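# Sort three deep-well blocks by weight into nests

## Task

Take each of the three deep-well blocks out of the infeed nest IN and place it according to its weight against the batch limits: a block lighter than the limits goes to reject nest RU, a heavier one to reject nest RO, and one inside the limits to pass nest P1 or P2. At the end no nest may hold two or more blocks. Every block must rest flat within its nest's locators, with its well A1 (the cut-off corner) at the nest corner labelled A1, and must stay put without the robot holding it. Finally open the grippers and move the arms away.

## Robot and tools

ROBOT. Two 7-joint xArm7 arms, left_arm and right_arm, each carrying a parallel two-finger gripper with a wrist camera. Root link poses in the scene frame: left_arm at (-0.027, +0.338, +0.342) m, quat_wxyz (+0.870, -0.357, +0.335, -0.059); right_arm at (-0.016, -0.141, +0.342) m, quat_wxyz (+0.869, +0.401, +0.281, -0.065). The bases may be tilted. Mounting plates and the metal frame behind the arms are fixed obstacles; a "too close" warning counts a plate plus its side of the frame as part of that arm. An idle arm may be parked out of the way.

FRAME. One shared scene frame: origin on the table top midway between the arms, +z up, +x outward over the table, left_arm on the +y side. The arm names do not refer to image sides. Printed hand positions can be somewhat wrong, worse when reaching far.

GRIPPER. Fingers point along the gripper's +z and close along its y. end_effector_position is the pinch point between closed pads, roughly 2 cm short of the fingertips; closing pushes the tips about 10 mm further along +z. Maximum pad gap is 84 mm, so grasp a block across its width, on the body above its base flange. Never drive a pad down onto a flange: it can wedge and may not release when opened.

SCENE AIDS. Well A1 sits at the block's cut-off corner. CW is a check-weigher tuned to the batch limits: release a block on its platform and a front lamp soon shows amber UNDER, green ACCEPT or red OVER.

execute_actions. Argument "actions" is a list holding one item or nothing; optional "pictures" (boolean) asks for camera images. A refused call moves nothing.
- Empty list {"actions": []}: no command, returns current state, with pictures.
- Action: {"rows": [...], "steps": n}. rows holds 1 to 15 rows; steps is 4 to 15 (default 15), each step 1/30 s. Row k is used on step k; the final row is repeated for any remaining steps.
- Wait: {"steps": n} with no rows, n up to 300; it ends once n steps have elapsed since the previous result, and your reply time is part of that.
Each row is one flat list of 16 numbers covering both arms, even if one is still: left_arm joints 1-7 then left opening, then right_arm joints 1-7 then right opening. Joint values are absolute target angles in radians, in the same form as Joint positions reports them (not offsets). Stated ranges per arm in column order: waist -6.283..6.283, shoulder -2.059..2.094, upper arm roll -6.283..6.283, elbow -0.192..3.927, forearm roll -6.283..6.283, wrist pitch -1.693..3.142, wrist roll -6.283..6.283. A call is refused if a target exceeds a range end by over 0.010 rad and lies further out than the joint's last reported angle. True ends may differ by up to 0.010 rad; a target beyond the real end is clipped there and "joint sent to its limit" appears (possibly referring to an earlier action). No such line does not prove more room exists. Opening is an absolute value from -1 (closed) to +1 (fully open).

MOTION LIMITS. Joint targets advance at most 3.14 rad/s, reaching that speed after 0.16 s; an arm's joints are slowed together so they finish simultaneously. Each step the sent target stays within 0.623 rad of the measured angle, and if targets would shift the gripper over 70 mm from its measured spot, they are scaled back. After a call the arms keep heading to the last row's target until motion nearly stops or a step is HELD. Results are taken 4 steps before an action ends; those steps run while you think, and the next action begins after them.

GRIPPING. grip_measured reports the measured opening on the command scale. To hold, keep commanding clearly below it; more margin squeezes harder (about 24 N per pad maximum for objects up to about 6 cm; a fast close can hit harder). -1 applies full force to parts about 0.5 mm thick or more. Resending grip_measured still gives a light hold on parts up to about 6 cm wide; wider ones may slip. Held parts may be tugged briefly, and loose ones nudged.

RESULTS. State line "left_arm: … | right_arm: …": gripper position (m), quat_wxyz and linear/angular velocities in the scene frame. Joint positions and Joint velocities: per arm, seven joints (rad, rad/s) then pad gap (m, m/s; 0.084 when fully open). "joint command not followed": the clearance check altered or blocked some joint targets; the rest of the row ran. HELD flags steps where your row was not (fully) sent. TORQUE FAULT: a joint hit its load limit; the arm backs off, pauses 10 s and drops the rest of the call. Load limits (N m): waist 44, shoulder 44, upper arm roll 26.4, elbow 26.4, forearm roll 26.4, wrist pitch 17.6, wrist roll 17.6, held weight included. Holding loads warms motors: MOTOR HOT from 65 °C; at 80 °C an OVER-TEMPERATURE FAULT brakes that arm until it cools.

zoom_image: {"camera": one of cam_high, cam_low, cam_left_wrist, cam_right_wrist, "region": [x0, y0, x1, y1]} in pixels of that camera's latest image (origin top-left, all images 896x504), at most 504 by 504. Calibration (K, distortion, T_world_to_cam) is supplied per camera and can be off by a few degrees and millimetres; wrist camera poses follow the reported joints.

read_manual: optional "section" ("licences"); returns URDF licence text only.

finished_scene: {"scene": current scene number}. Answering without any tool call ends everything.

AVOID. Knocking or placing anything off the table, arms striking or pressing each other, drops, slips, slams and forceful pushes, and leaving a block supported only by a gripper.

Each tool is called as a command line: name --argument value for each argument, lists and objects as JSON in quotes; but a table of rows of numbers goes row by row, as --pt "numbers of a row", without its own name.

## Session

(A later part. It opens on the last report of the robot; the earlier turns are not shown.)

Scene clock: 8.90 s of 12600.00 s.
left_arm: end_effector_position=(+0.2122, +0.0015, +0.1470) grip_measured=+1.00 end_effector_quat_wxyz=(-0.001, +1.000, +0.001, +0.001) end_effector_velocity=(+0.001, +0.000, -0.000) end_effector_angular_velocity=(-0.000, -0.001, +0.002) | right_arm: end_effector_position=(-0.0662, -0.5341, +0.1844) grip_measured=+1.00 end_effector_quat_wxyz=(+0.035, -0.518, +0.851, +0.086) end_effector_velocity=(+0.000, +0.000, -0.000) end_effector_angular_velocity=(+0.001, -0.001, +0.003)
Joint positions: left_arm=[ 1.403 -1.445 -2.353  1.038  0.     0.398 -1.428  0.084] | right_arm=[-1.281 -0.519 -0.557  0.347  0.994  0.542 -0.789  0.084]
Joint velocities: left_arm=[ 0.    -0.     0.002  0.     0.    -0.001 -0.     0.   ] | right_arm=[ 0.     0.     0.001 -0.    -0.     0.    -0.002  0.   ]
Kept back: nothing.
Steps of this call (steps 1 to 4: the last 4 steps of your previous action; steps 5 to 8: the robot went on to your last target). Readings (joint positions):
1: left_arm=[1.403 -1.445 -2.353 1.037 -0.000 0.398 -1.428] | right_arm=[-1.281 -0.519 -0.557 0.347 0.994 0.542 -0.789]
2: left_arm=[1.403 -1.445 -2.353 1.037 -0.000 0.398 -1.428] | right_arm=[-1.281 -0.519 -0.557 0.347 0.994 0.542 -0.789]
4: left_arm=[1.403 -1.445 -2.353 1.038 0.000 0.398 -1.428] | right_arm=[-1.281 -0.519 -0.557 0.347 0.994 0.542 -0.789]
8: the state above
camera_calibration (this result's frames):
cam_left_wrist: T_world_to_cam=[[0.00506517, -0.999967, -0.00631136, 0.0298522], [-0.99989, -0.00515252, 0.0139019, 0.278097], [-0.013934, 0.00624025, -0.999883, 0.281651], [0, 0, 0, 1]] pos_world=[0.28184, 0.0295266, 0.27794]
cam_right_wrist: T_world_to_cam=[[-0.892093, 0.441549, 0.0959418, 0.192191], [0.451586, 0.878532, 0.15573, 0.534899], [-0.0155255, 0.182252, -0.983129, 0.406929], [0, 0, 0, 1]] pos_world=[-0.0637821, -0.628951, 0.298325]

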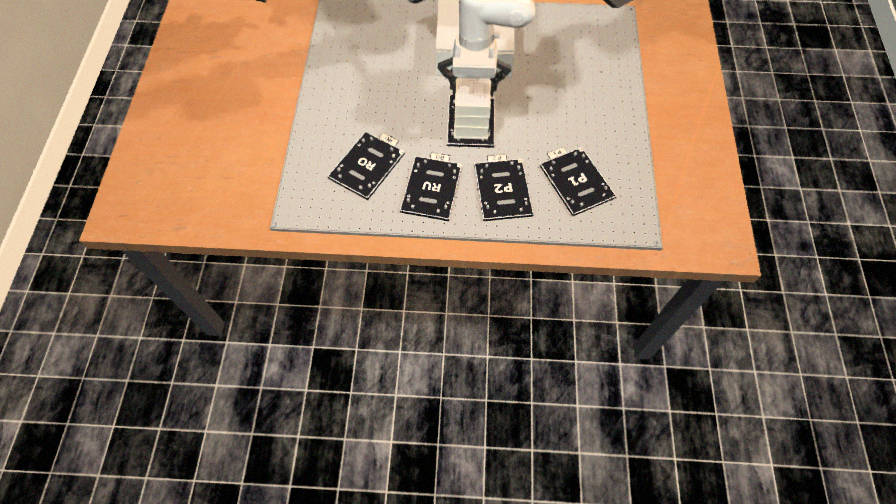

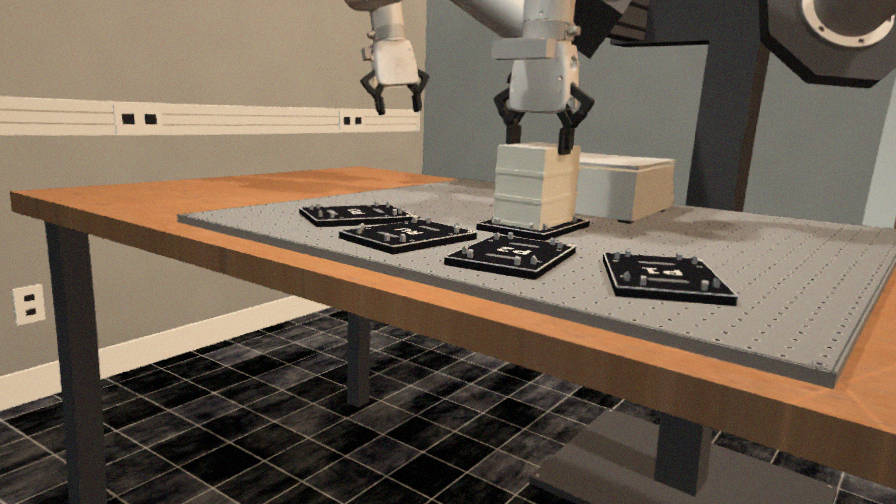

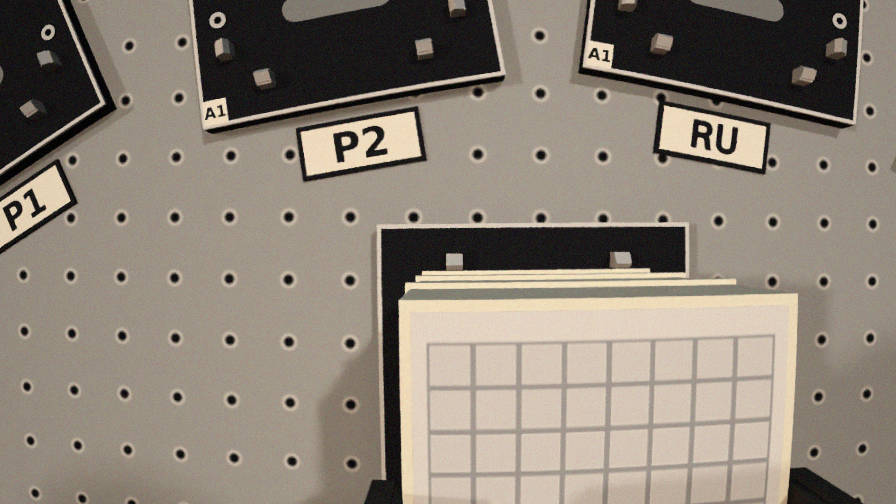

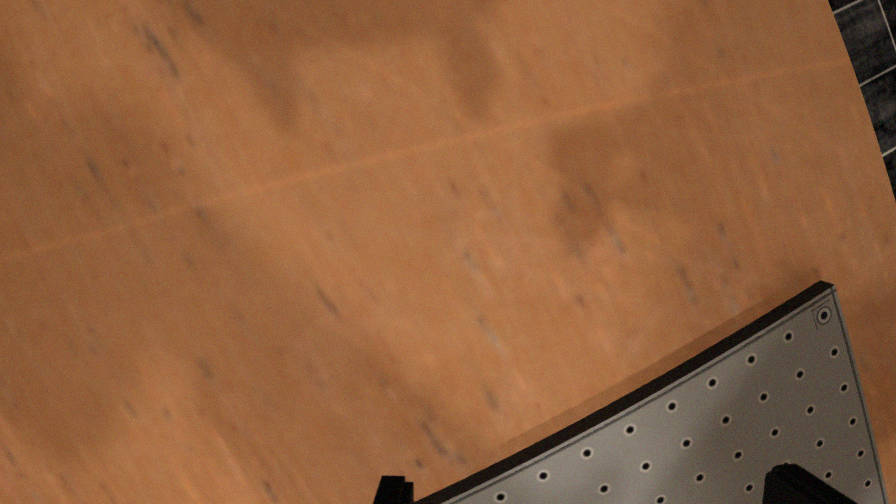

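execute_actions --actions '[{"rows":[[1.419,-1.461,-2.356,1.045,0,0.381,-1.428,1,-1.281,-0.519,-0.557,0.347,0.994,0.542,-0.789,1],[1.419,-1.461,-2.356,1.045,0,0.381,-1.428,1,-1.281,-0.519,-0.557,0.347,0.994,0.542,-0.789,1],[1.436,-1.477,-2.3595,1.052,0,0.365,-1.428,1,-1.281,-0.519,-0.557,0.347,0.994,0.542,-0.789,1]],"steps":12}]'

execute_actions --actions '[{"rows":[[1.436,-1.477,-2.3595,1.052,0,0.365,-1.428,0.5,-1.281,-0.519,-0.557,0.347,0.994,0.542,-0.789,1]]}]'

execute_actions --actions '[{"rows":[[1.403,-1.445,-2.353,1.038,0,0.3975,-1.428,0.5,-1.281,-0.519,-0.557,0.347,0.994,0.542,-0.789,1],[1.403,-1.445,-2.353,1.038,0,0.3975,-1.428,0.5,-1.281,-0.519,-0.557,0.347,0.994,0.542,-0.789,1],[1.403,-1.445,-2.353,1.038,0,0.3975,-1.428,0.5,-1.281,-0.519,-0.557,0.347,0.994,0.542,-0.789,1],[1.3665,-1.409,-2.347,1.024,0,0.4335,-1.428,0.5,-1.281,-0.519,-0.557,0.347,0.994,0.542,-0.789,1],[1.3665,-1.409,-2.347,1.024,0,0.4335,-1.428,0.5,-1.281,-0.519,-0.557,0.347,0.994,0.542,-0.789,1],[1.3665,-1.409,-2.347,1.024,0,0.4335,-1.428,0.5,-1.281,-0.519,-0.557,0.347,0.994,0.542,-0.789,1],[1.334,-1.378,-2.342,1.017,0,0.472,-1.428,0.5,-1.281,-0.519,-0.557,0.347,0.994,0.542,-0.789,1]]}]' --pictures true

Scene clock: 9.57 s of 12600.00 s.
left_arm: end_effector_position=(+0.2104, +0.0020, +0.1297) grip_measured=+1.00 end_effector_quat_wxyz=(-0.001, +1.000, -0.000, -0.000) end_effector_velocity=(+0.001, -0.010, +0.005) end_effector_angular_velocity=(-0.024, -0.002, -0.001) | right_arm: end_effector_position=(-0.0662, -0.5341, +0.1844) grip_measured=+1.00 end_effector_quat_wxyz=(+0.035, -0.518, +0.851, +0.086) end_effector_velocity=(+0.000, +0.000, -0.000) end_effector_angular_velocity=(+0.001, -0.000, +0.000)
Joint positions: left_arm=[ 1.437 -1.478 -2.36   1.051 -0.     0.365 -1.428  0.084] | right_arm=[-1.281 -0.519 -0.557  0.347  0.994  0.542 -0.789  0.084]
Joint velocities: left_arm=[-0.     0.002 -0.     0.013  0.    -0.009  0.001 -0.   ] | right_arm=[ 0.001 -0.    -0.     0.    -0.002 -0.     0.002 -0.   ]
Steps of this call (steps 1 to 12: the robot went on to your last target; steps 13 to 20: the first 8 steps of this action). Readings (joint positions):
13: left_arm=[1.404 -1.446 -2.353 1.038 -0.000 0.397 -1.428] | right_arm=[-1.281 -0.519 -0.557 0.347 0.994 0.542 -0.789]
14: left_arm=[1.408 -1.450 -2.354 1.041 -0.000 0.391 -1.428] | right_arm=[-1.281 -0.519 -0.557 0.347 0.994 0.542 -0.789]
16: left_arm=[1.422 -1.464 -2.357 1.048 0.000 0.377 -1.428] | right_arm=[-1.281 -0.519 -0.557 0.347 0.994 0.542 -0.789]
20: the state above

Scene clock: 10.07 s of 12600.00 s.
left_arm: end_effector_position=(+0.2106, +0.0010, +0.1306) grip_measured=+0.96 end_effector_quat_wxyz=(-0.000, +1.000, -0.000, -0.000) end_effector_velocity=(+0.000, -0.000, +0.000) end_effector_angular_velocity=(-0.001, +0.000, +0.000) | right_arm: end_effector_position=(-0.0662, -0.5341, +0.1844) grip_measured=+1.00 end_effector_quat_wxyz=(+0.035, -0.518, +0.851, +0.086) end_effector_velocity=(+0.000, -0.000, -0.000) end_effector_angular_velocity=(-0.000, -0.000, +0.001)
Joint positions: left_arm=[ 1.436 -1.477 -2.359  1.052  0.     0.365 -1.428  0.083] | right_arm=[-1.281 -0.519 -0.557  0.347  0.994  0.542 -0.789  0.084]
Joint velocities: left_arm=[ 0.     0.     0.     0.001  0.     0.    -0.     0.   ] | right_arm=[-0.    -0.     0.002 -0.     0.002 -0.    -0.001 -0.   ]
Steps of this call (steps 1 to 4: the last 4 steps of your previous action; steps 5 to 15: the first 11 steps of this action). Readings (joint positions):
5: left_arm=[1.436 -1.477 -2.359 1.052 -0.000 0.365 -1.428] | right_arm=[-1.281 -0.519 -0.557 0.347 0.994 0.542 -0.789]
6: left_arm=[1.436 -1.477 -2.359 1.052 -0.000 0.365 -1.428] | right_arm=[-1.281 -0.519 -0.557 0.347 0.994 0.542 -0.789]
8: left_arm=[1.436 -1.477 -2.359 1.052 0.000 0.365 -1.428] | right_arm=[-1.281 -0.519 -0.557 0.347 0.994 0.542 -0.789]
12: left_arm=[1.436 -1.477 -2.359 1.052 0.000 0.365 -1.428] | right_arm=[-1.281 -0.519 -0.557 0.347 0.994 0.542 -0.789]
15: the state above

Scene clock: 10.57 s of 12600.00 s.
left_arm: end_effector_position=(+0.2123, -0.0015, +0.1838) grip_measured=+0.96 end_effector_quat_wxyz=(+0.003, +1.000, +0.000, +0.001) end_effector_velocity=(-0.004, -0.022, +0.052) end_effector_angular_velocity=(-0.049, -0.003, -0.012) | right_arm: end_effector_position=(-0.0662, -0.5341, +0.1844) grip_measured=+1.00 end_effector_quat_wxyz=(+0.035, -0.518, +0.851, +0.086) end_effector_velocity=(+0.000, -0.000, -0.000) end_effector_angular_velocity=(+0.000, -0.001, +0.002)
Joint positions: left_arm=[ 1.334 -1.378 -2.343  1.02   0.     0.468 -1.428  0.083] | right_arm=[-1.281 -0.519 -0.557  0.347  0.994  0.542 -0.789  0.084]
Joint velocities: left_arm=[-0.08   0.073  0.003  0.015  0.001  0.073  0.    -0.   ] | right_arm=[ 0.001 -0.    -0.     0.    -0.001  0.    -0.001 -0.   ]
Steps of this call (steps 1 to 4: the last 4 steps of your previous action; steps 5 to 15: the first 11 steps of this action). Readings (joint positions):
5: left_arm=[1.435 -1.476 -2.359 1.052 0.000 0.366 -1.428] | right_arm=[-1.281 -0.519 -0.557 0.347 0.994 0.542 -0.789]
6: left_arm=[1.429 -1.470 -2.358 1.047 -0.000 0.375 -1.428] | right_arm=[-1.281 -0.519 -0.557 0.347 0.994 0.542 -0.789]
8: left_arm=[1.408 -1.450 -2.354 1.038 -0.000 0.394 -1.428] | right_arm=[-1.281 -0.519 -0.557 0.347 0.994 0.542 -0.789]
12: left_arm=[1.360 -1.402 -2.346 1.024 0.000 0.441 -1.428] | right_arm=[-1.281 -0.519 -0.557 0.347 0.994 0.542 -0.789]
15: the state above
camera_calibration (this result's frames):
cam_left_wrist: T_world_to_cam=[[0.00457526, -0.999989, 0.000839155, 0.025892], [-0.999902, -0.00456377, 0.013213, 0.277747], [-0.013209, -0.000899526, -0.999912, 0.318303], [0, 0, 0, 1]] pos_world=[0.281806, 0.0274456, 0.314583]
cam_right_wrist: T_world_to_cam=[[-0.892093, 0.441549, 0.0959416, 0.192191], [0.451585, 0.878532, 0.15573, 0.534899], [-0.0155253, 0.182252, -0.983129, 0.40693], [0, 0, 0, 1]] pos_world=[-0.0637821, -0.628951, 0.298325]

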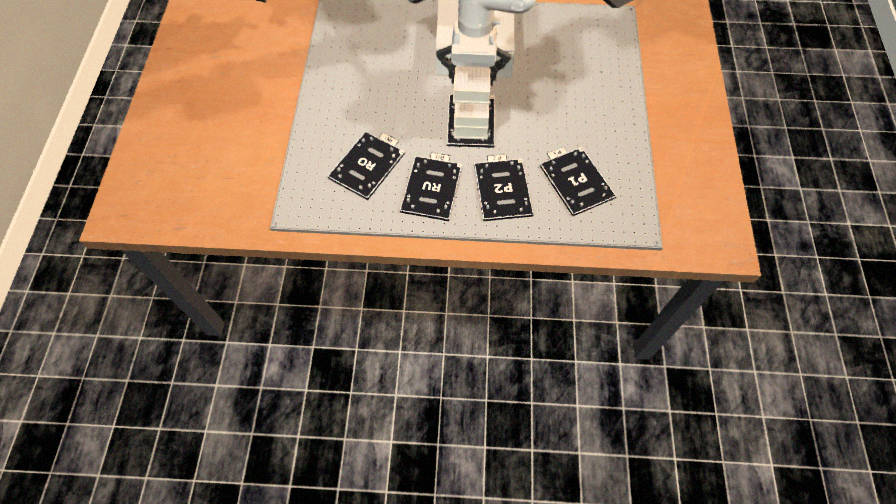

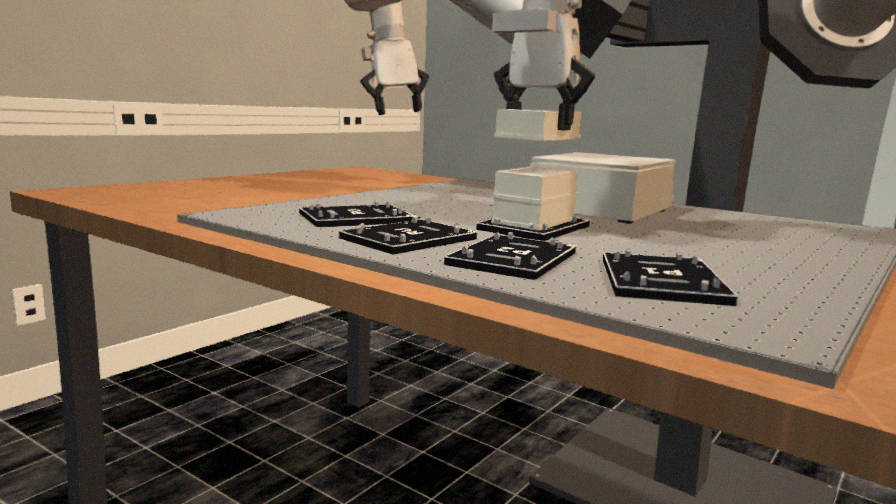

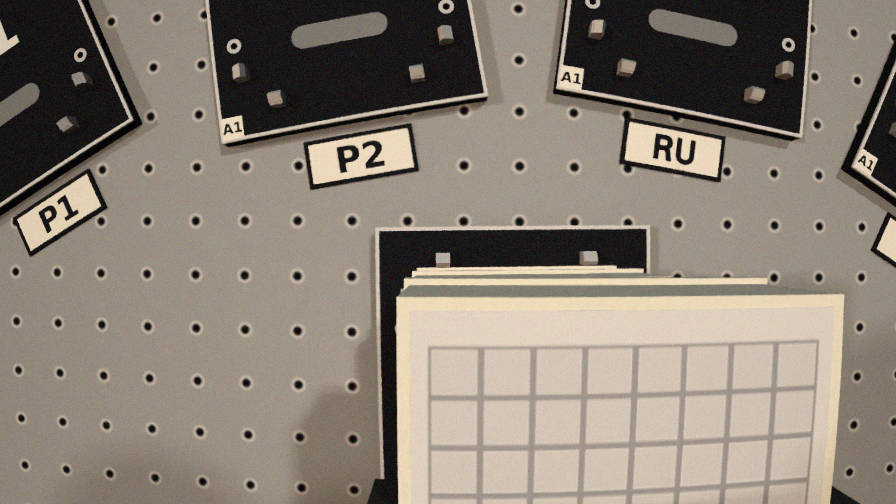

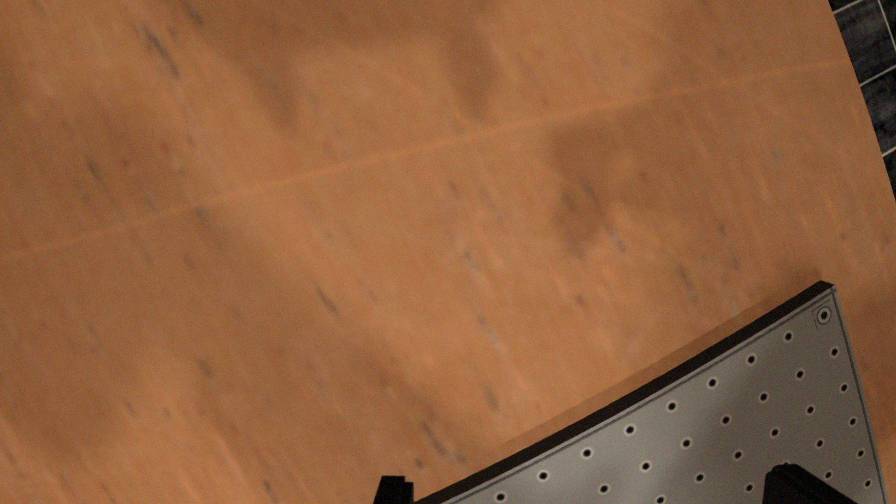

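execute_actions --actions '[{"rows":[[1.27,-1.41,-2.44,1.04,0,0.50,-1.55,0.5,-1.281,-0.519,-0.557,0.347,0.994,0.542,-0.789,1],[1.27,-1.41,-2.44,1.04,0,0.50,-1.55,0.5,-1.281,-0.519,-0.557,0.347,0.994,0.542,-0.789,1],[1.27,-1.41,-2.44,1.04,0,0.50,-1.55,0.5,-1.281,-0.519,-0.557,0.347,0.994,0.542,-0.789,1],[1.27,-1.41,-2.44,1.04,0,0.50,-1.55,0.5,-1.281,-0.519,-0.557,0.347,0.994,0.542,-0.789,1],[1.22,-1.46,-2.54,1.07,0,0.52,-1.67,0.5,-1.281,-0.519,-0.557,0.347,0.994,0.542,-0.789,1],[1.22,-1.46,-2.54,1.07,0,0.52,-1.67,0.5,-1.281,-0.519,-0.557,0.347,0.994,0.542,-0.789,1],[1.22,-1.46,-2.54,1.07,0,0.52,-1.67,0.5,-1.281,-0.519,-0.557,0.347,0.994,0.542,-0.789,1],[1.18,-1.52,-2.64,1.10,0,0.52,-1.80,0.5,-1.281,-0.519,-0.557,0.347,0.994,0.542,-0.789,1],[1.18,-1.52,-2.64,1.10,0,0.52,-1.80,0.5,-1.281,-0.519,-0.557,0.347,0.994,0.542,-0.789,1],[1.18,-1.52,-2.64,1.10,0,0.52,-1.80,0.5,-1.281,-0.519,-0.557,0.347,0.994,0.542,-0.789,1],[1.150,-1.583,-2.7435,1.134,0,0.52,-1.921,0.5,-1.281,-0.519,-0.557,0.347,0.994,0.542,-0.789,1]]}]'

execute_actions --actions '[{"steps":15}]' --pictures true

Scene clock: 11.53 s of 12600.00 s.
left_arm: end_effector_position=(+0.1260, -0.0187, +0.1996) grip_measured=+0.96 end_effector_quat_wxyz=(+0.009, +1.000, -0.006, +0.003) end_effector_velocity=(+0.129, +0.020, -0.022) end_effector_angular_velocity=(+0.060, -0.036, +0.231) | right_arm: end_effector_position=(-0.0662, -0.5341, +0.1844) grip_measured=+1.00 end_effector_quat_wxyz=(+0.035, -0.518, +0.851, +0.086) end_effector_velocity=(+0.000, -0.000, -0.000) end_effector_angular_velocity=(-0.000, -0.000, +0.000)
Joint positions: left_arm=[ 1.252 -1.427 -2.477  1.052  0.     0.505 -1.59   0.083] | right_arm=[-1.281 -0.519 -0.557  0.347  0.994  0.542 -0.789  0.084]
Joint velocities: left_arm=[ 0.084  0.031  0.205 -0.027 -0.006  0.009  0.005 -0.   ] | right_arm=[-0.    -0.     0.001 -0.     0.001 -0.    -0.    -0.   ]
Kept back: nothing.
A step of this action was HELD (marked below), so the last 4 steps of it were dropped. An arm can still carry out its HELD step.
Steps of this call (steps 1 to 4: the last 4 steps of your previous action; steps 5 to 15: the robot went on to your last target; steps 16 to 18: nothing new was sent; steps 19 to 29: the first 11 steps of this action). Readings (joint positions):
19: left_arm=[1.334 -1.378 -2.343 1.017 -0.000 0.472 -1.429] | right_arm=[-1.281 -0.519 -0.557 0.347 0.994 0.542 -0.789]
20: left_arm=[1.330 -1.380 -2.347 1.018 -0.000 0.475 -1.440] | right_arm=[-1.281 -0.519 -0.557 0.347 0.994 0.542 -0.789]
22: left_arm=[1.302 -1.396 -2.388 1.028 -0.000 0.489 -1.500] | right_arm=[-1.281 -0.519 -0.557 0.347 0.994 0.542 -0.789]
26: left_arm=[1.246 -1.431 -2.492 1.056 0.001 0.505 -1.592] | right_arm=[-1.281 -0.519 -0.557 0.347 0.994 0.542 -0.789] HELD
27: left_arm=[1.246 -1.430 -2.494 1.055 0.001 0.505 -1.591] | right_arm=[-1.281 -0.519 -0.557 0.347 0.994 0.542 -0.789] HELD
28: left_arm=[1.249 -1.429 -2.485 1.053 0.000 0.505 -1.591] | right_arm=[-1.281 -0.519 -0.557 0.347 0.994 0.542 -0.789] HELD
29: the state above HELD
joint command not followed: on one or more control steps a check withheld the commanded joint targets of the left arm, and it was not sent them on those steps. On the call's last step the targets were still withheld.
cause: the commanded joint targets would bring a part of the robot too close to another arm (a part of this arm just beyond joint 6 (wrist pitch) and a part of the other arm at its base); next, command targets that bring no part of the robot closer to that arm.

Scene clock: 12.03 s of 12600.00 s.
left_arm: end_effector_position=(+0.1262, -0.0194, +0.2002) grip_measured=+0.96 end_effector_quat_wxyz=(+0.010, +1.000, -0.005, +0.002) end_effector_velocity=(-0.000, -0.000, +0.001) end_effector_angular_velocity=(-0.002, +0.000, -0.001) | right_arm: end_effector_position=(-0.0662, -0.5341, +0.1844) grip_measured=+1.00 end_effector_quat_wxyz=(+0.035, -0.518, +0.851, +0.086) end_effector_velocity=(+0.000, +0.000, -0.000) end_effector_angular_velocity=(+0.000, -0.001, +0.000)
Joint positions: left_arm=[ 1.252 -1.426 -2.476  1.053  0.     0.505 -1.59   0.083] | right_arm=[-1.281 -0.519 -0.557  0.347  0.994  0.542 -0.789  0.084]
Joint velocities: left_arm=[-0.001  0.001 -0.001 -0.001  0.    -0.002 -0.     0.   ] | right_arm=[ 0.001  0.     0.001 -0.     0.001 -0.    -0.    -0.   ]
Kept back: nothing.
Steps of this call (steps 1 to 15: nothing new was sent). Readings (joint positions):
1: left_arm=[1.254 -1.427 -2.472 1.052 -0.000 0.506 -1.590] | right_arm=[-1.281 -0.519 -0.557 0.347 0.994 0.542 -0.789]
2: left_arm=[1.255 -1.426 -2.471 1.051 -0.000 0.506 -1.590] | right_arm=[-1.281 -0.519 -0.557 0.347 0.994 0.542 -0.789]
4: left_arm=[1.254 -1.426 -2.473 1.052 0.000 0.506 -1.590] | right_arm=[-1.281 -0.519 -0.557 0.347 0.994 0.542 -0.789]
8: left_arm=[1.253 -1.426 -2.476 1.053 0.000 0.505 -1.590] | right_arm=[-1.281 -0.519 -0.557 0.347 0.994 0.542 -0.789]
15: the state above
camera_calibration (this result's frames):
cam_left_wrist: T_world_to_cam=[[-0.00726198, -0.999862, 0.0149155, 0.00701889], [-0.999916, 0.00742128, 0.0106525, 0.192155], [-0.0107618, -0.0148369, -0.999832, 0.332982], [0, 0, 0, 1]] pos_world=[0.195773, 0.0105323, 0.330774]
cam_right_wrist: T_world_to_cam=[[-0.892093, 0.441549, 0.0959417, 0.192191], [0.451585, 0.878532, 0.15573, 0.534899], [-0.0155253, 0.182252, -0.983129, 0.40693], [0, 0, 0, 1]] pos_world=[-0.0637821, -0.628951, 0.298325]

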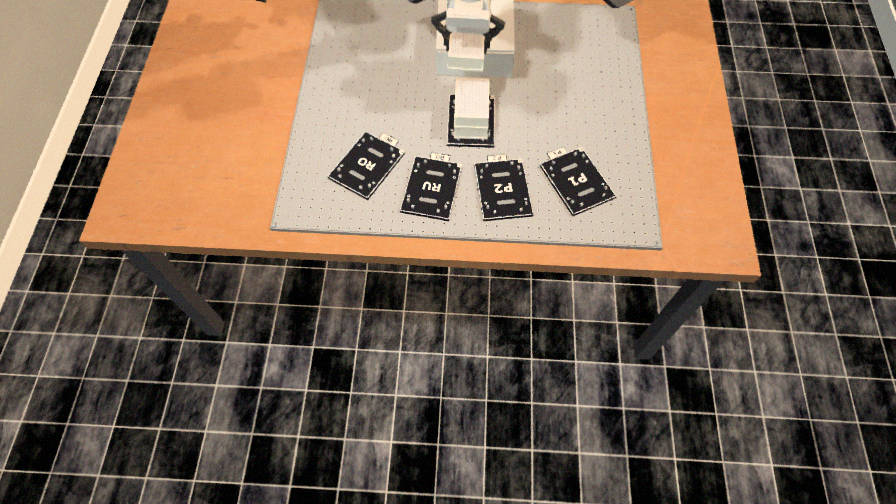

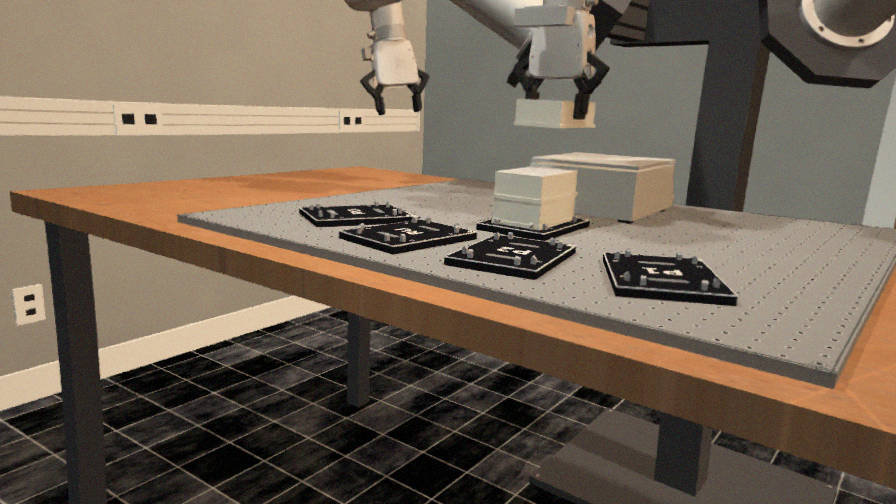

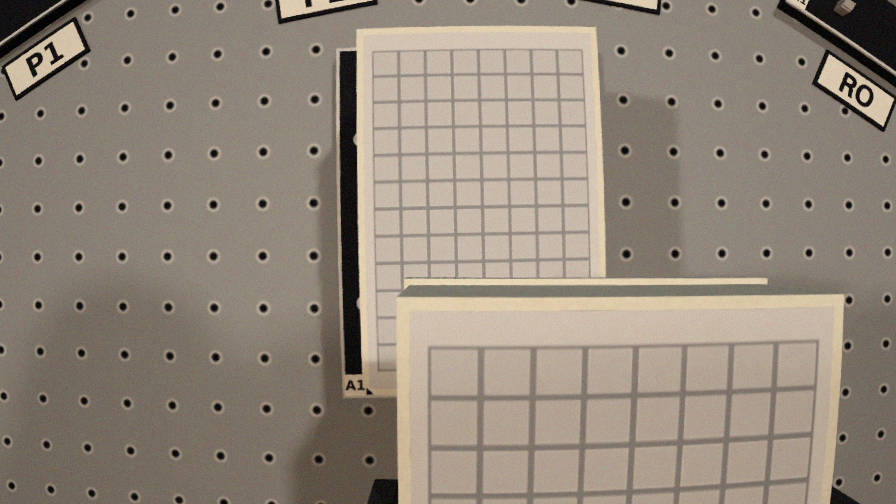

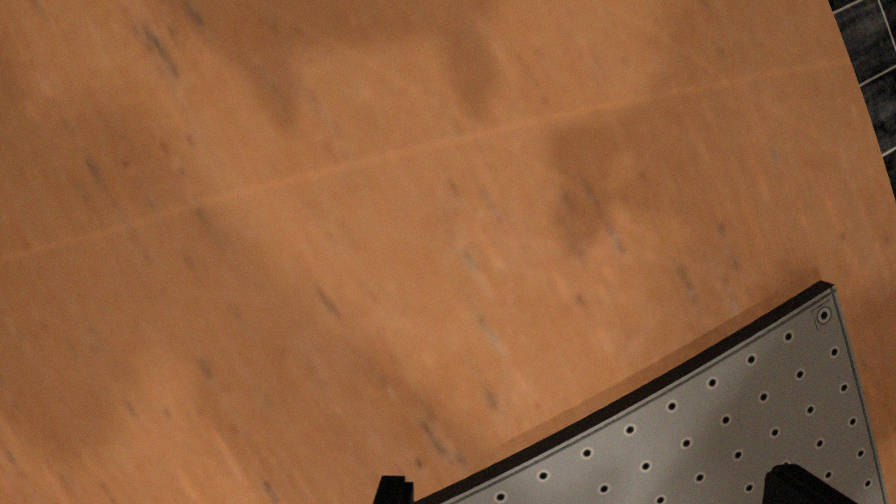

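execute_actions --actions '[{"rows":[[1.19,-1.353,-2.484,0.74,0,0.306,-1.618,0.5,-1.281,-0.519,-0.557,0.347,0.994,0.542,-0.789,1]]}]'

execute_actions --actions '[{"rows":[[1.165,-1.405,-2.57,0.77,0,0.317,-1.717,0.5,-1.281,-0.519,-0.557,0.347,0.994,0.542,-0.789,1],[1.165,-1.405,-2.57,0.77,0,0.317,-1.717,0.5,-1.281,-0.519,-0.557,0.347,0.994,0.542,-0.789,1],[1.165,-1.405,-2.57,0.77,0,0.317,-1.717,0.5,-1.281,-0.519,-0.557,0.347,0.994,0.542,-0.789,1],[1.143,-1.46,-2.655,0.82,0,0.328,-1.815,0.5,-1.281,-0.519,-0.557,0.347,0.994,0.542,-0.789,1],[1.143,-1.46,-2.655,0.82,0,0.328,-1.815,0.5,-1.281,-0.519,-0.557,0.347,0.994,0.542,-0.789,1],[1.143,-1.46,-2.655,0.82,0,0.328,-1.815,0.5,-1.281,-0.519,-0.557,0.347,0.994,0.542,-0.789,1],[1.127,-1.521,-2.738,0.886,0,0.339,-1.914,0.5,-1.281,-0.519,-0.557,0.347,0.994,0.542,-0.789,1]]}]'

execute_actions --actions '[{"steps":12}]' --pictures true

Scene clock: 13.07 s of 12600.00 s.
left_arm: end_effector_position=(+0.1232, +0.0169, +0.1863) grip_measured=+0.96 end_effector_quat_wxyz=(+0.006, +1.000, -0.003, +0.001) end_effector_velocity=(-0.015, +0.200, -0.071) end_effector_angular_velocity=(+0.061, +0.011, +0.021) | right_arm: end_effector_position=(-0.0662, -0.5341, +0.1844) grip_measured=+1.00 end_effector_quat_wxyz=(+0.035, -0.518, +0.851, +0.086) end_effector_velocity=(+0.000, -0.000, -0.000) end_effector_angular_velocity=(-0.001, -0.000, -0.000)
Joint positions: left_arm=[ 1.226 -1.395 -2.48   0.92   0.     0.421 -1.602  0.083] | right_arm=[-1.281 -0.519 -0.557  0.347  0.994  0.542 -0.789  0.084]
Joint velocities: left_arm=[-0.134  0.157 -0.017 -0.692 -0.    -0.427 -0.06  -0.   ] | right_arm=[ 0.     0.    -0.     0.     0.001  0.    -0.     0.   ]
Steps of this call (steps 1 to 20: nothing new was sent; steps 21 to 31: the first 11 steps of this action). Readings (joint positions):
21: left_arm=[1.252 -1.426 -2.477 1.053 0.000 0.505 -1.590] | right_arm=[-1.281 -0.519 -0.557 0.347 0.994 0.542 -0.789]
22: left_arm=[1.251 -1.425 -2.477 1.051 0.000 0.503 -1.591] | right_arm=[-1.281 -0.519 -0.557 0.347 0.994 0.542 -0.789]
24: left_arm=[1.249 -1.422 -2.477 1.039 0.000 0.495 -1.592] | right_arm=[-1.281 -0.519 -0.557 0.347 0.994 0.542 -0.789]
28: left_arm=[1.238 -1.410 -2.478 0.985 0.000 0.461 -1.596] | right_arm=[-1.281 -0.519 -0.557 0.347 0.994 0.542 -0.789]
31: the state above

Scene clock: 13.57 s of 12600.00 s.
left_arm: end_effector_position=(+0.0301, +0.0589, +0.1620) grip_measured=+0.96 end_effector_quat_wxyz=(+0.001, +1.000, -0.004, +0.003) end_effector_velocity=(-0.324, -0.021, -0.039) end_effector_angular_velocity=(-0.022, +0.026, +0.027) | right_arm: end_effector_position=(-0.0662, -0.5341, +0.1844) grip_measured=+1.00 end_effector_quat_wxyz=(+0.035, -0.518, +0.851, +0.086) end_effector_velocity=(+0.000, +0.000, -0.000) end_effector_angular_velocity=(+0.001, -0.000, +0.001)
Joint positions: left_arm=[ 1.146 -1.465 -2.656  0.834  0.     0.33  -1.816  0.083] | right_arm=[-1.281 -0.519 -0.557  0.347  0.994  0.542 -0.789  0.084]
Joint velocities: left_arm=[-0.136 -0.406 -0.586  0.384 -0.001  0.06  -0.701 -0.   ] | right_arm=[-0.001  0.001  0.003  0.    -0.     0.     0.    -0.   ]
Steps of this call (steps 1 to 4: the last 4 steps of your previous action; steps 5 to 15: the first 11 steps of this action). Readings (joint positions):
5: left_arm=[1.203 -1.368 -2.483 0.804 0.000 0.347 -1.613] | right_arm=[-1.281 -0.519 -0.557 0.347 0.994 0.542 -0.789]
6: left_arm=[1.197 -1.367 -2.487 0.786 -0.000 0.336 -1.622] | right_arm=[-1.281 -0.519 -0.557 0.347 0.994 0.542 -0.789]
8: left_arm=[1.186 -1.378 -2.514 0.771 -0.000 0.325 -1.656] | right_arm=[-1.281 -0.519 -0.557 0.347 0.994 0.542 -0.789]
12: left_arm=[1.160 -1.424 -2.597 0.797 0.000 0.324 -1.746] | right_arm=[-1.281 -0.519 -0.557 0.347 0.994 0.542 -0.789]
15: the state above

Scene clock: 13.97 s of 12600.00 s.
left_arm: end_effector_position=(-0.0144, +0.0598, +0.1553) grip_measured=+0.96 end_effector_quat_wxyz=(-0.000, +1.000, +0.000, -0.000) end_effector_velocity=(-0.008, +0.002, +0.000) end_effector_angular_velocity=(-0.000, +0.005, -0.014) | right_arm: end_effector_position=(-0.0662, -0.5341, +0.1844) grip_measured=+1.00 end_effector_quat_wxyz=(+0.035, -0.518, +0.851, +0.086) end_effector_velocity=(-0.000, +0.000, -0.000) end_effector_angular_velocity=(+0.000, -0.000, -0.002)
Joint positions: left_arm=[ 1.128 -1.52  -2.736  0.886 -0.     0.339 -1.914  0.083] | right_arm=[-1.281 -0.519 -0.557  0.347  0.994  0.542 -0.789  0.084]
Joint velocities: left_arm=[-0.003 -0.002 -0.015  0.003  0.001 -0.    -0.002 -0.   ] | right_arm=[ 0.001  0.    -0.002 -0.     0.001 -0.     0.001 -0.   ]
Kept back: nothing.
Steps of this call (steps 1 to 4: the last 4 steps of your previous action; steps 5 to 12: the robot went on to your last target). Readings (joint positions):
1: left_arm=[1.141 -1.478 -2.676 0.847 0.000 0.332 -1.840] | right_arm=[-1.281 -0.519 -0.557 0.347 0.994 0.542 -0.789]
2: left_arm=[1.137 -1.492 -2.696 0.860 0.000 0.334 -1.863] | right_arm=[-1.281 -0.519 -0.557 0.347 0.994 0.542 -0.789]
4: left_arm=[1.129 -1.514 -2.729 0.880 0.000 0.337 -1.899] | right_arm=[-1.281 -0.519 -0.557 0.347 0.994 0.542 -0.789]
8: left_arm=[1.127 -1.521 -2.737 0.885 -0.000 0.339 -1.913] | right_arm=[-1.281 -0.519 -0.557 0.347 0.994 0.542 -0.789]
12: the state above
camera_calibration (this result's frames):
cam_left_wrist: T_world_to_cam=[[0.00415415, -0.999977, -0.00537214, 0.0892531], [-0.999868, -0.00423783, 0.0156593, 0.0514007], [-0.0156817, 0.00530638, -0.999863, 0.286454], [0, 0, 0, 1]] pos_world=[0.0555153, 0.0879488, 0.28609]
cam_right_wrist: T_world_to_cam=[[-0.892093, 0.441549, 0.0959418, 0.192191], [0.451586, 0.878532, 0.15573, 0.534898], [-0.0155253, 0.182252, -0.983129, 0.40693], [0, 0, 0, 1]] pos_world=[-0.0637821, -0.628951, 0.298325]

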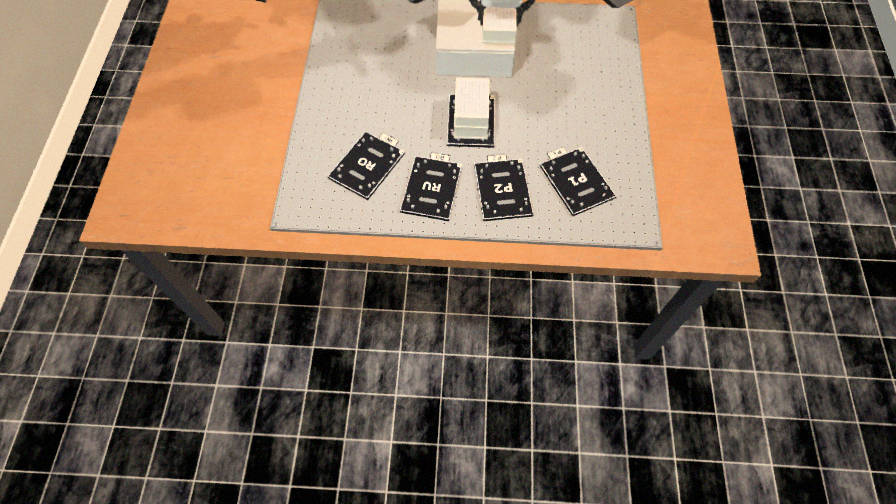

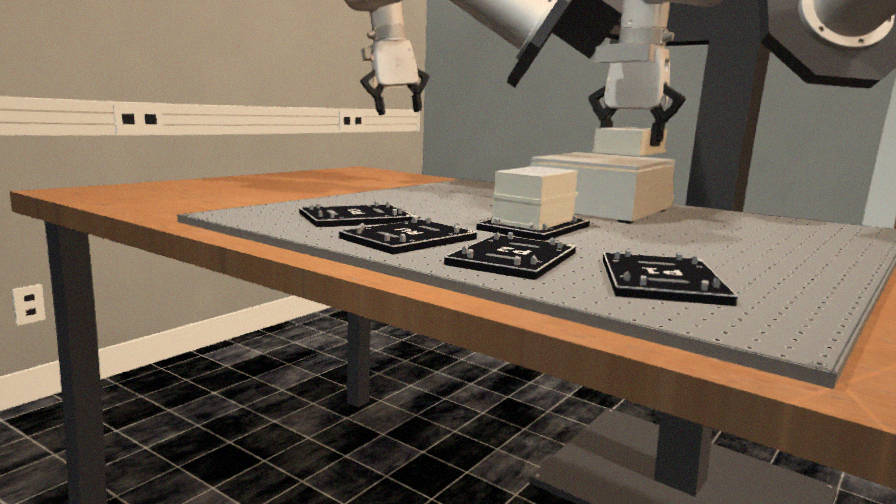

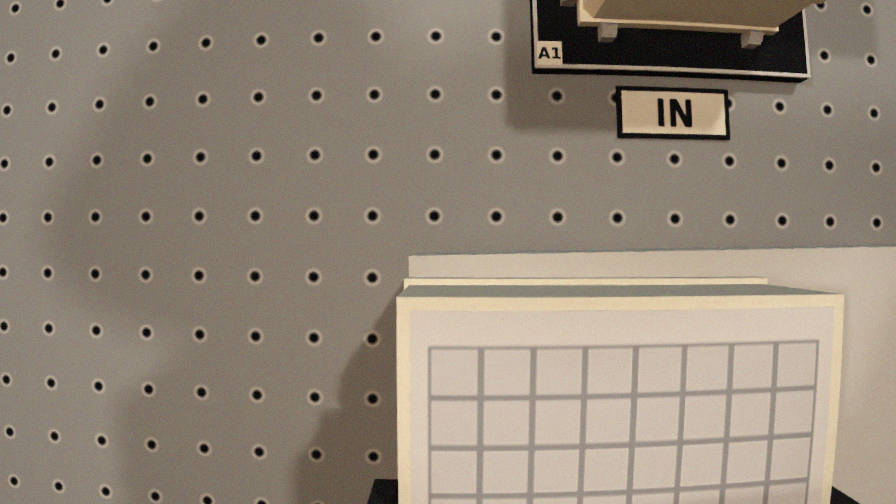

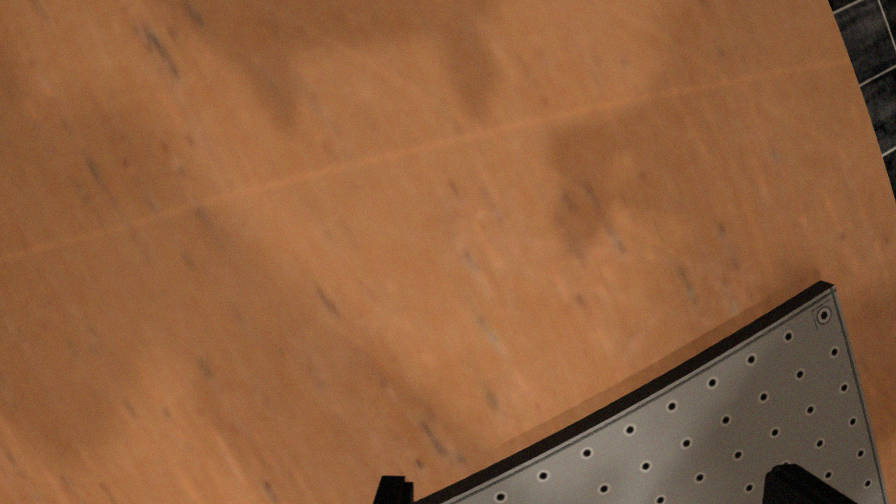

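execute_actions --actions '[{"rows":[[1.14,-1.55,-2.738,0.93,0,0.35,-1.914,0.5,-1.281,-0.519,-0.557,0.347,0.994,0.542,-0.789,1],[1.14,-1.55,-2.738,0.93,0,0.35,-1.914,0.5,-1.281,-0.519,-0.557,0.347,0.994,0.542,-0.789,1],[1.14,-1.55,-2.738,0.93,0,0.35,-1.914,0.5,-1.281,-0.519,-0.557,0.347,0.994,0.542,-0.789,1],[1.14,-1.55,-2.738,0.93,0,0.35,-1.914,0.5,-1.281,-0.519,-0.557,0.347,0.994,0.542,-0.789,1],[1.1534,-1.583,-2.738,0.9476,0,0.3326,-1.914,0.5,-1.281,-0.519,-0.557,0.347,0.994,0.542,-0.789,1]]}]'

execute_actions --actions '[{"steps":10}]' --pictures true

zoom_image --camera "cam_low" --region '[520, 80, 720, 230]'

Scene clock: 14.67 s of 12600.00 s.
left_arm: end_effector_position=(-0.0190, +0.0494, +0.1393) grip_measured=+0.96 end_effector_quat_wxyz=(-0.002, +1.000, -0.001, +0.000) end_effector_velocity=(-0.004, -0.013, +0.008) end_effector_angular_velocity=(-0.032, +0.011, +0.000) | right_arm: end_effector_position=(-0.0662, -0.5341, +0.1844) grip_measured=+1.00 end_effector_quat_wxyz=(+0.035, -0.518, +0.851, +0.086) end_effector_velocity=(-0.000, +0.000, +0.000) end_effector_angular_velocity=(-0.000, +0.000, -0.000)
Joint positions: left_arm=[ 1.154 -1.584 -2.738  0.946 -0.     0.333 -1.914  0.083] | right_arm=[-1.281 -0.519 -0.557  0.347  0.994  0.542 -0.789  0.084]
Joint velocities: left_arm=[-0.003  0.007  0.     0.016  0.    -0.01   0.     0.   ] | right_arm=[-0.     0.001 -0.001  0.     0.     0.    -0.002 -0.   ]
Steps of this call (steps 1 to 10: the robot went on to your last target; steps 11 to 21: the first 11 steps of this action). Readings (joint positions):
11: left_arm=[1.127 -1.521 -2.738 0.887 -0.000 0.339 -1.914] | right_arm=[-1.281 -0.519 -0.557 0.347 0.994 0.542 -0.789]
12: left_arm=[1.130 -1.527 -2.738 0.895 -0.000 0.342 -1.914] | right_arm=[-1.281 -0.519 -0.557 0.347 0.994 0.542 -0.789]
14: left_arm=[1.138 -1.545 -2.738 0.922 0.000 0.348 -1.914] | right_arm=[-1.281 -0.519 -0.557 0.347 0.994 0.542 -0.789]
18: left_arm=[1.151 -1.578 -2.738 0.946 0.000 0.335 -1.914] | right_arm=[-1.281 -0.519 -0.557 0.347 0.994 0.542 -0.789]
21: the state above

Scene clock: 15.00 s of 12600.00 s.
left_arm: end_effector_position=(-0.0196, +0.0478, +0.1405) grip_measured=+0.96 end_effector_quat_wxyz=(+0.000, +1.000, -0.001, -0.000) end_effector_velocity=(-0.001, -0.000, -0.000) end_effector_angular_velocity=(-0.001, +0.002, -0.001) | right_arm: end_effector_position=(-0.0662, -0.5341, +0.1844) grip_measured=+1.00 end_effector_quat_wxyz=(+0.035, -0.518, +0.851, +0.086) end_effector_velocity=(-0.000, -0.000, +0.000) end_effector_angular_velocity=(-0.000, +0.000, +0.001)
Joint positions: left_arm=[ 1.153 -1.583 -2.738  0.948 -0.     0.333 -1.914  0.083] | right_arm=[-1.281 -0.519 -0.557  0.347  0.994  0.542 -0.789  0.084]
Joint velocities: left_arm=[ 0.001 -0.001 -0.002  0.001 -0.    -0.002  0.    -0.   ] | right_arm=[-0.    -0.     0.     0.    -0.    -0.001 -0.    -0.   ]
Kept back: nothing.
Steps of this call (steps 1 to 4: the last 4 steps of your previous action; steps 5 to 10: the robot went on to your last target). Readings (joint positions):
1: left_arm=[1.154 -1.584 -2.738 0.946 -0.000 0.333 -1.914] | right_arm=[-1.281 -0.519 -0.557 0.347 0.994 0.542 -0.789]
2: left_arm=[1.153 -1.583 -2.738 0.947 -0.000 0.333 -1.914] | right_arm=[-1.281 -0.519 -0.557 0.347 0.994 0.542 -0.789]
4: left_arm=[1.153 -1.582 -2.738 0.948 0.000 0.332 -1.914] | right_arm=[-1.281 -0.519 -0.557 0.347 0.994 0.542 -0.789]
8: left_arm=[1.153 -1.583 -2.738 0.948 -0.000 0.333 -1.914] | right_arm=[-1.281 -0.519 -0.557 0.347 0.994 0.542 -0.789]
10: the state above
camera_calibration (this result's frames):
cam_left_wrist: T_world_to_cam=[[0.00250291, -0.999986, -0.00463355, 0.0769893], [-0.999868, -0.00257686, 0.0160235, 0.0461973], [-0.0160352, 0.00459283, -0.999861, 0.271658], [0, 0, 0, 1]] pos_world=[0.0503546, 0.0758595, 0.271237]
cam_right_wrist: T_world_to_cam=[[-0.892093, 0.441549, 0.0959419, 0.192191], [0.451586, 0.878532, 0.15573, 0.534899], [-0.0155255, 0.182252, -0.983129, 0.40693], [0, 0, 0, 1]] pos_world=[-0.0637822, -0.628951, 0.298325]

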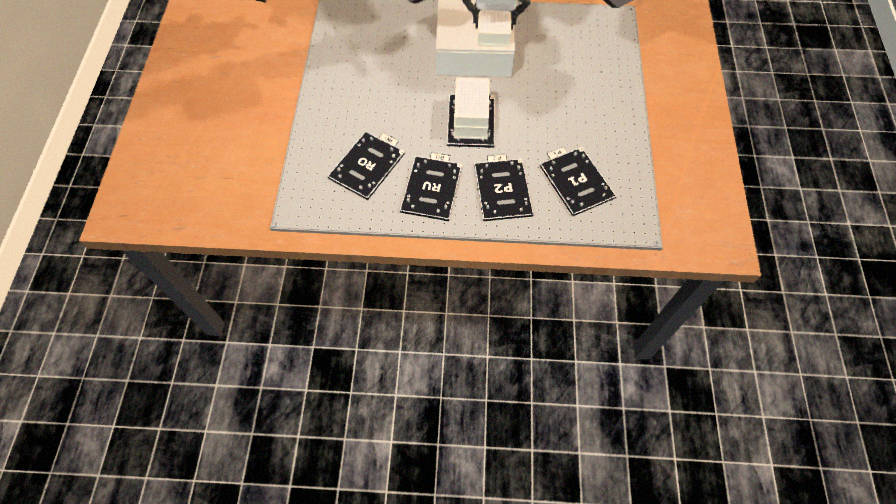

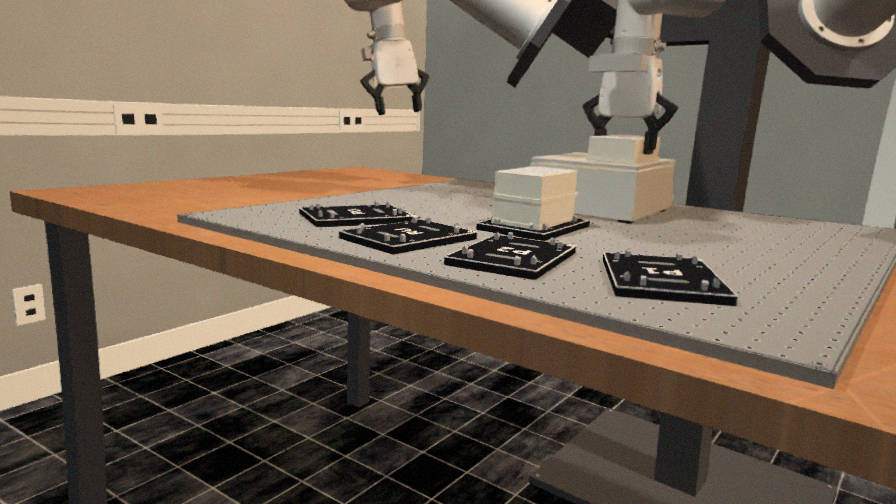

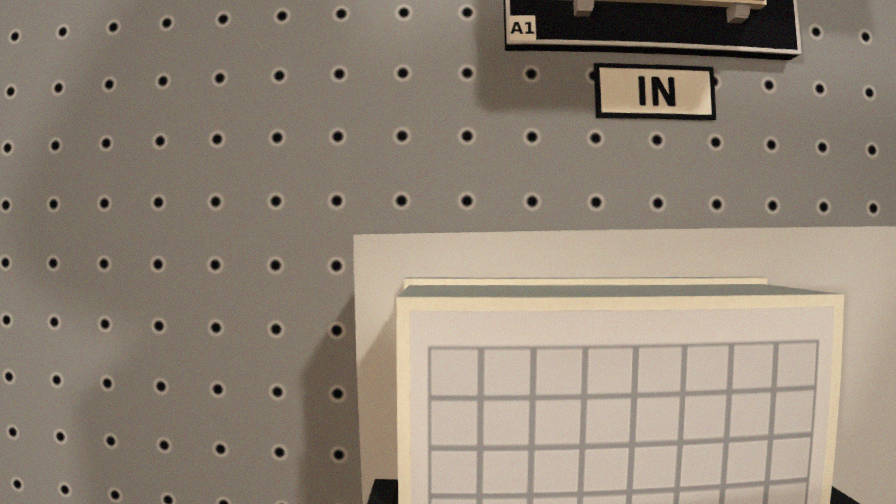

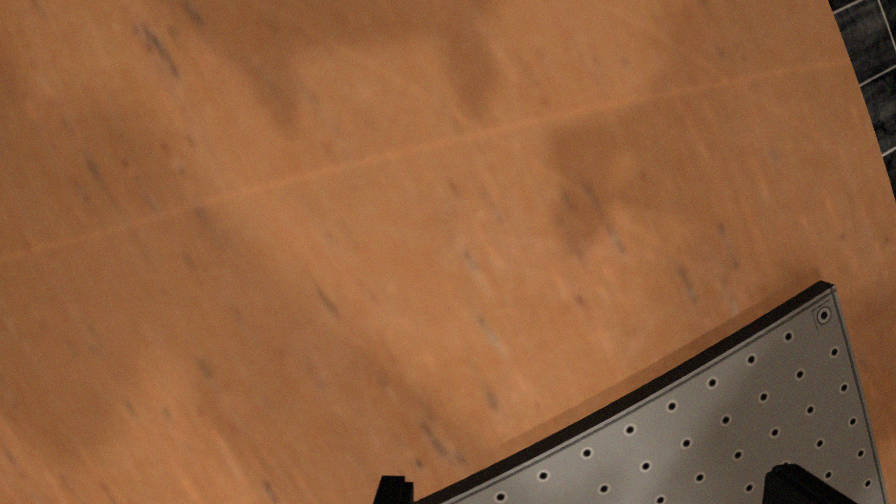

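Region (520, 80, 720, 230) of cam_low's 896x504 image, scaled by 2.520, with more detail than that image has; it fills the top 378 rows of this view, and the rest is white.

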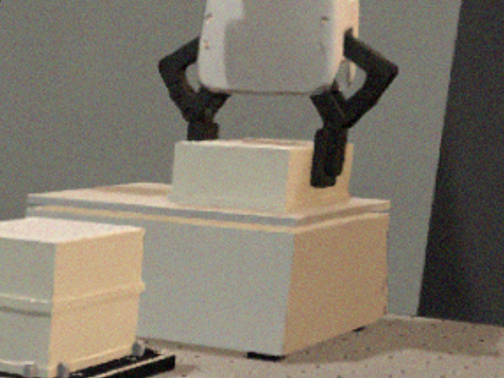

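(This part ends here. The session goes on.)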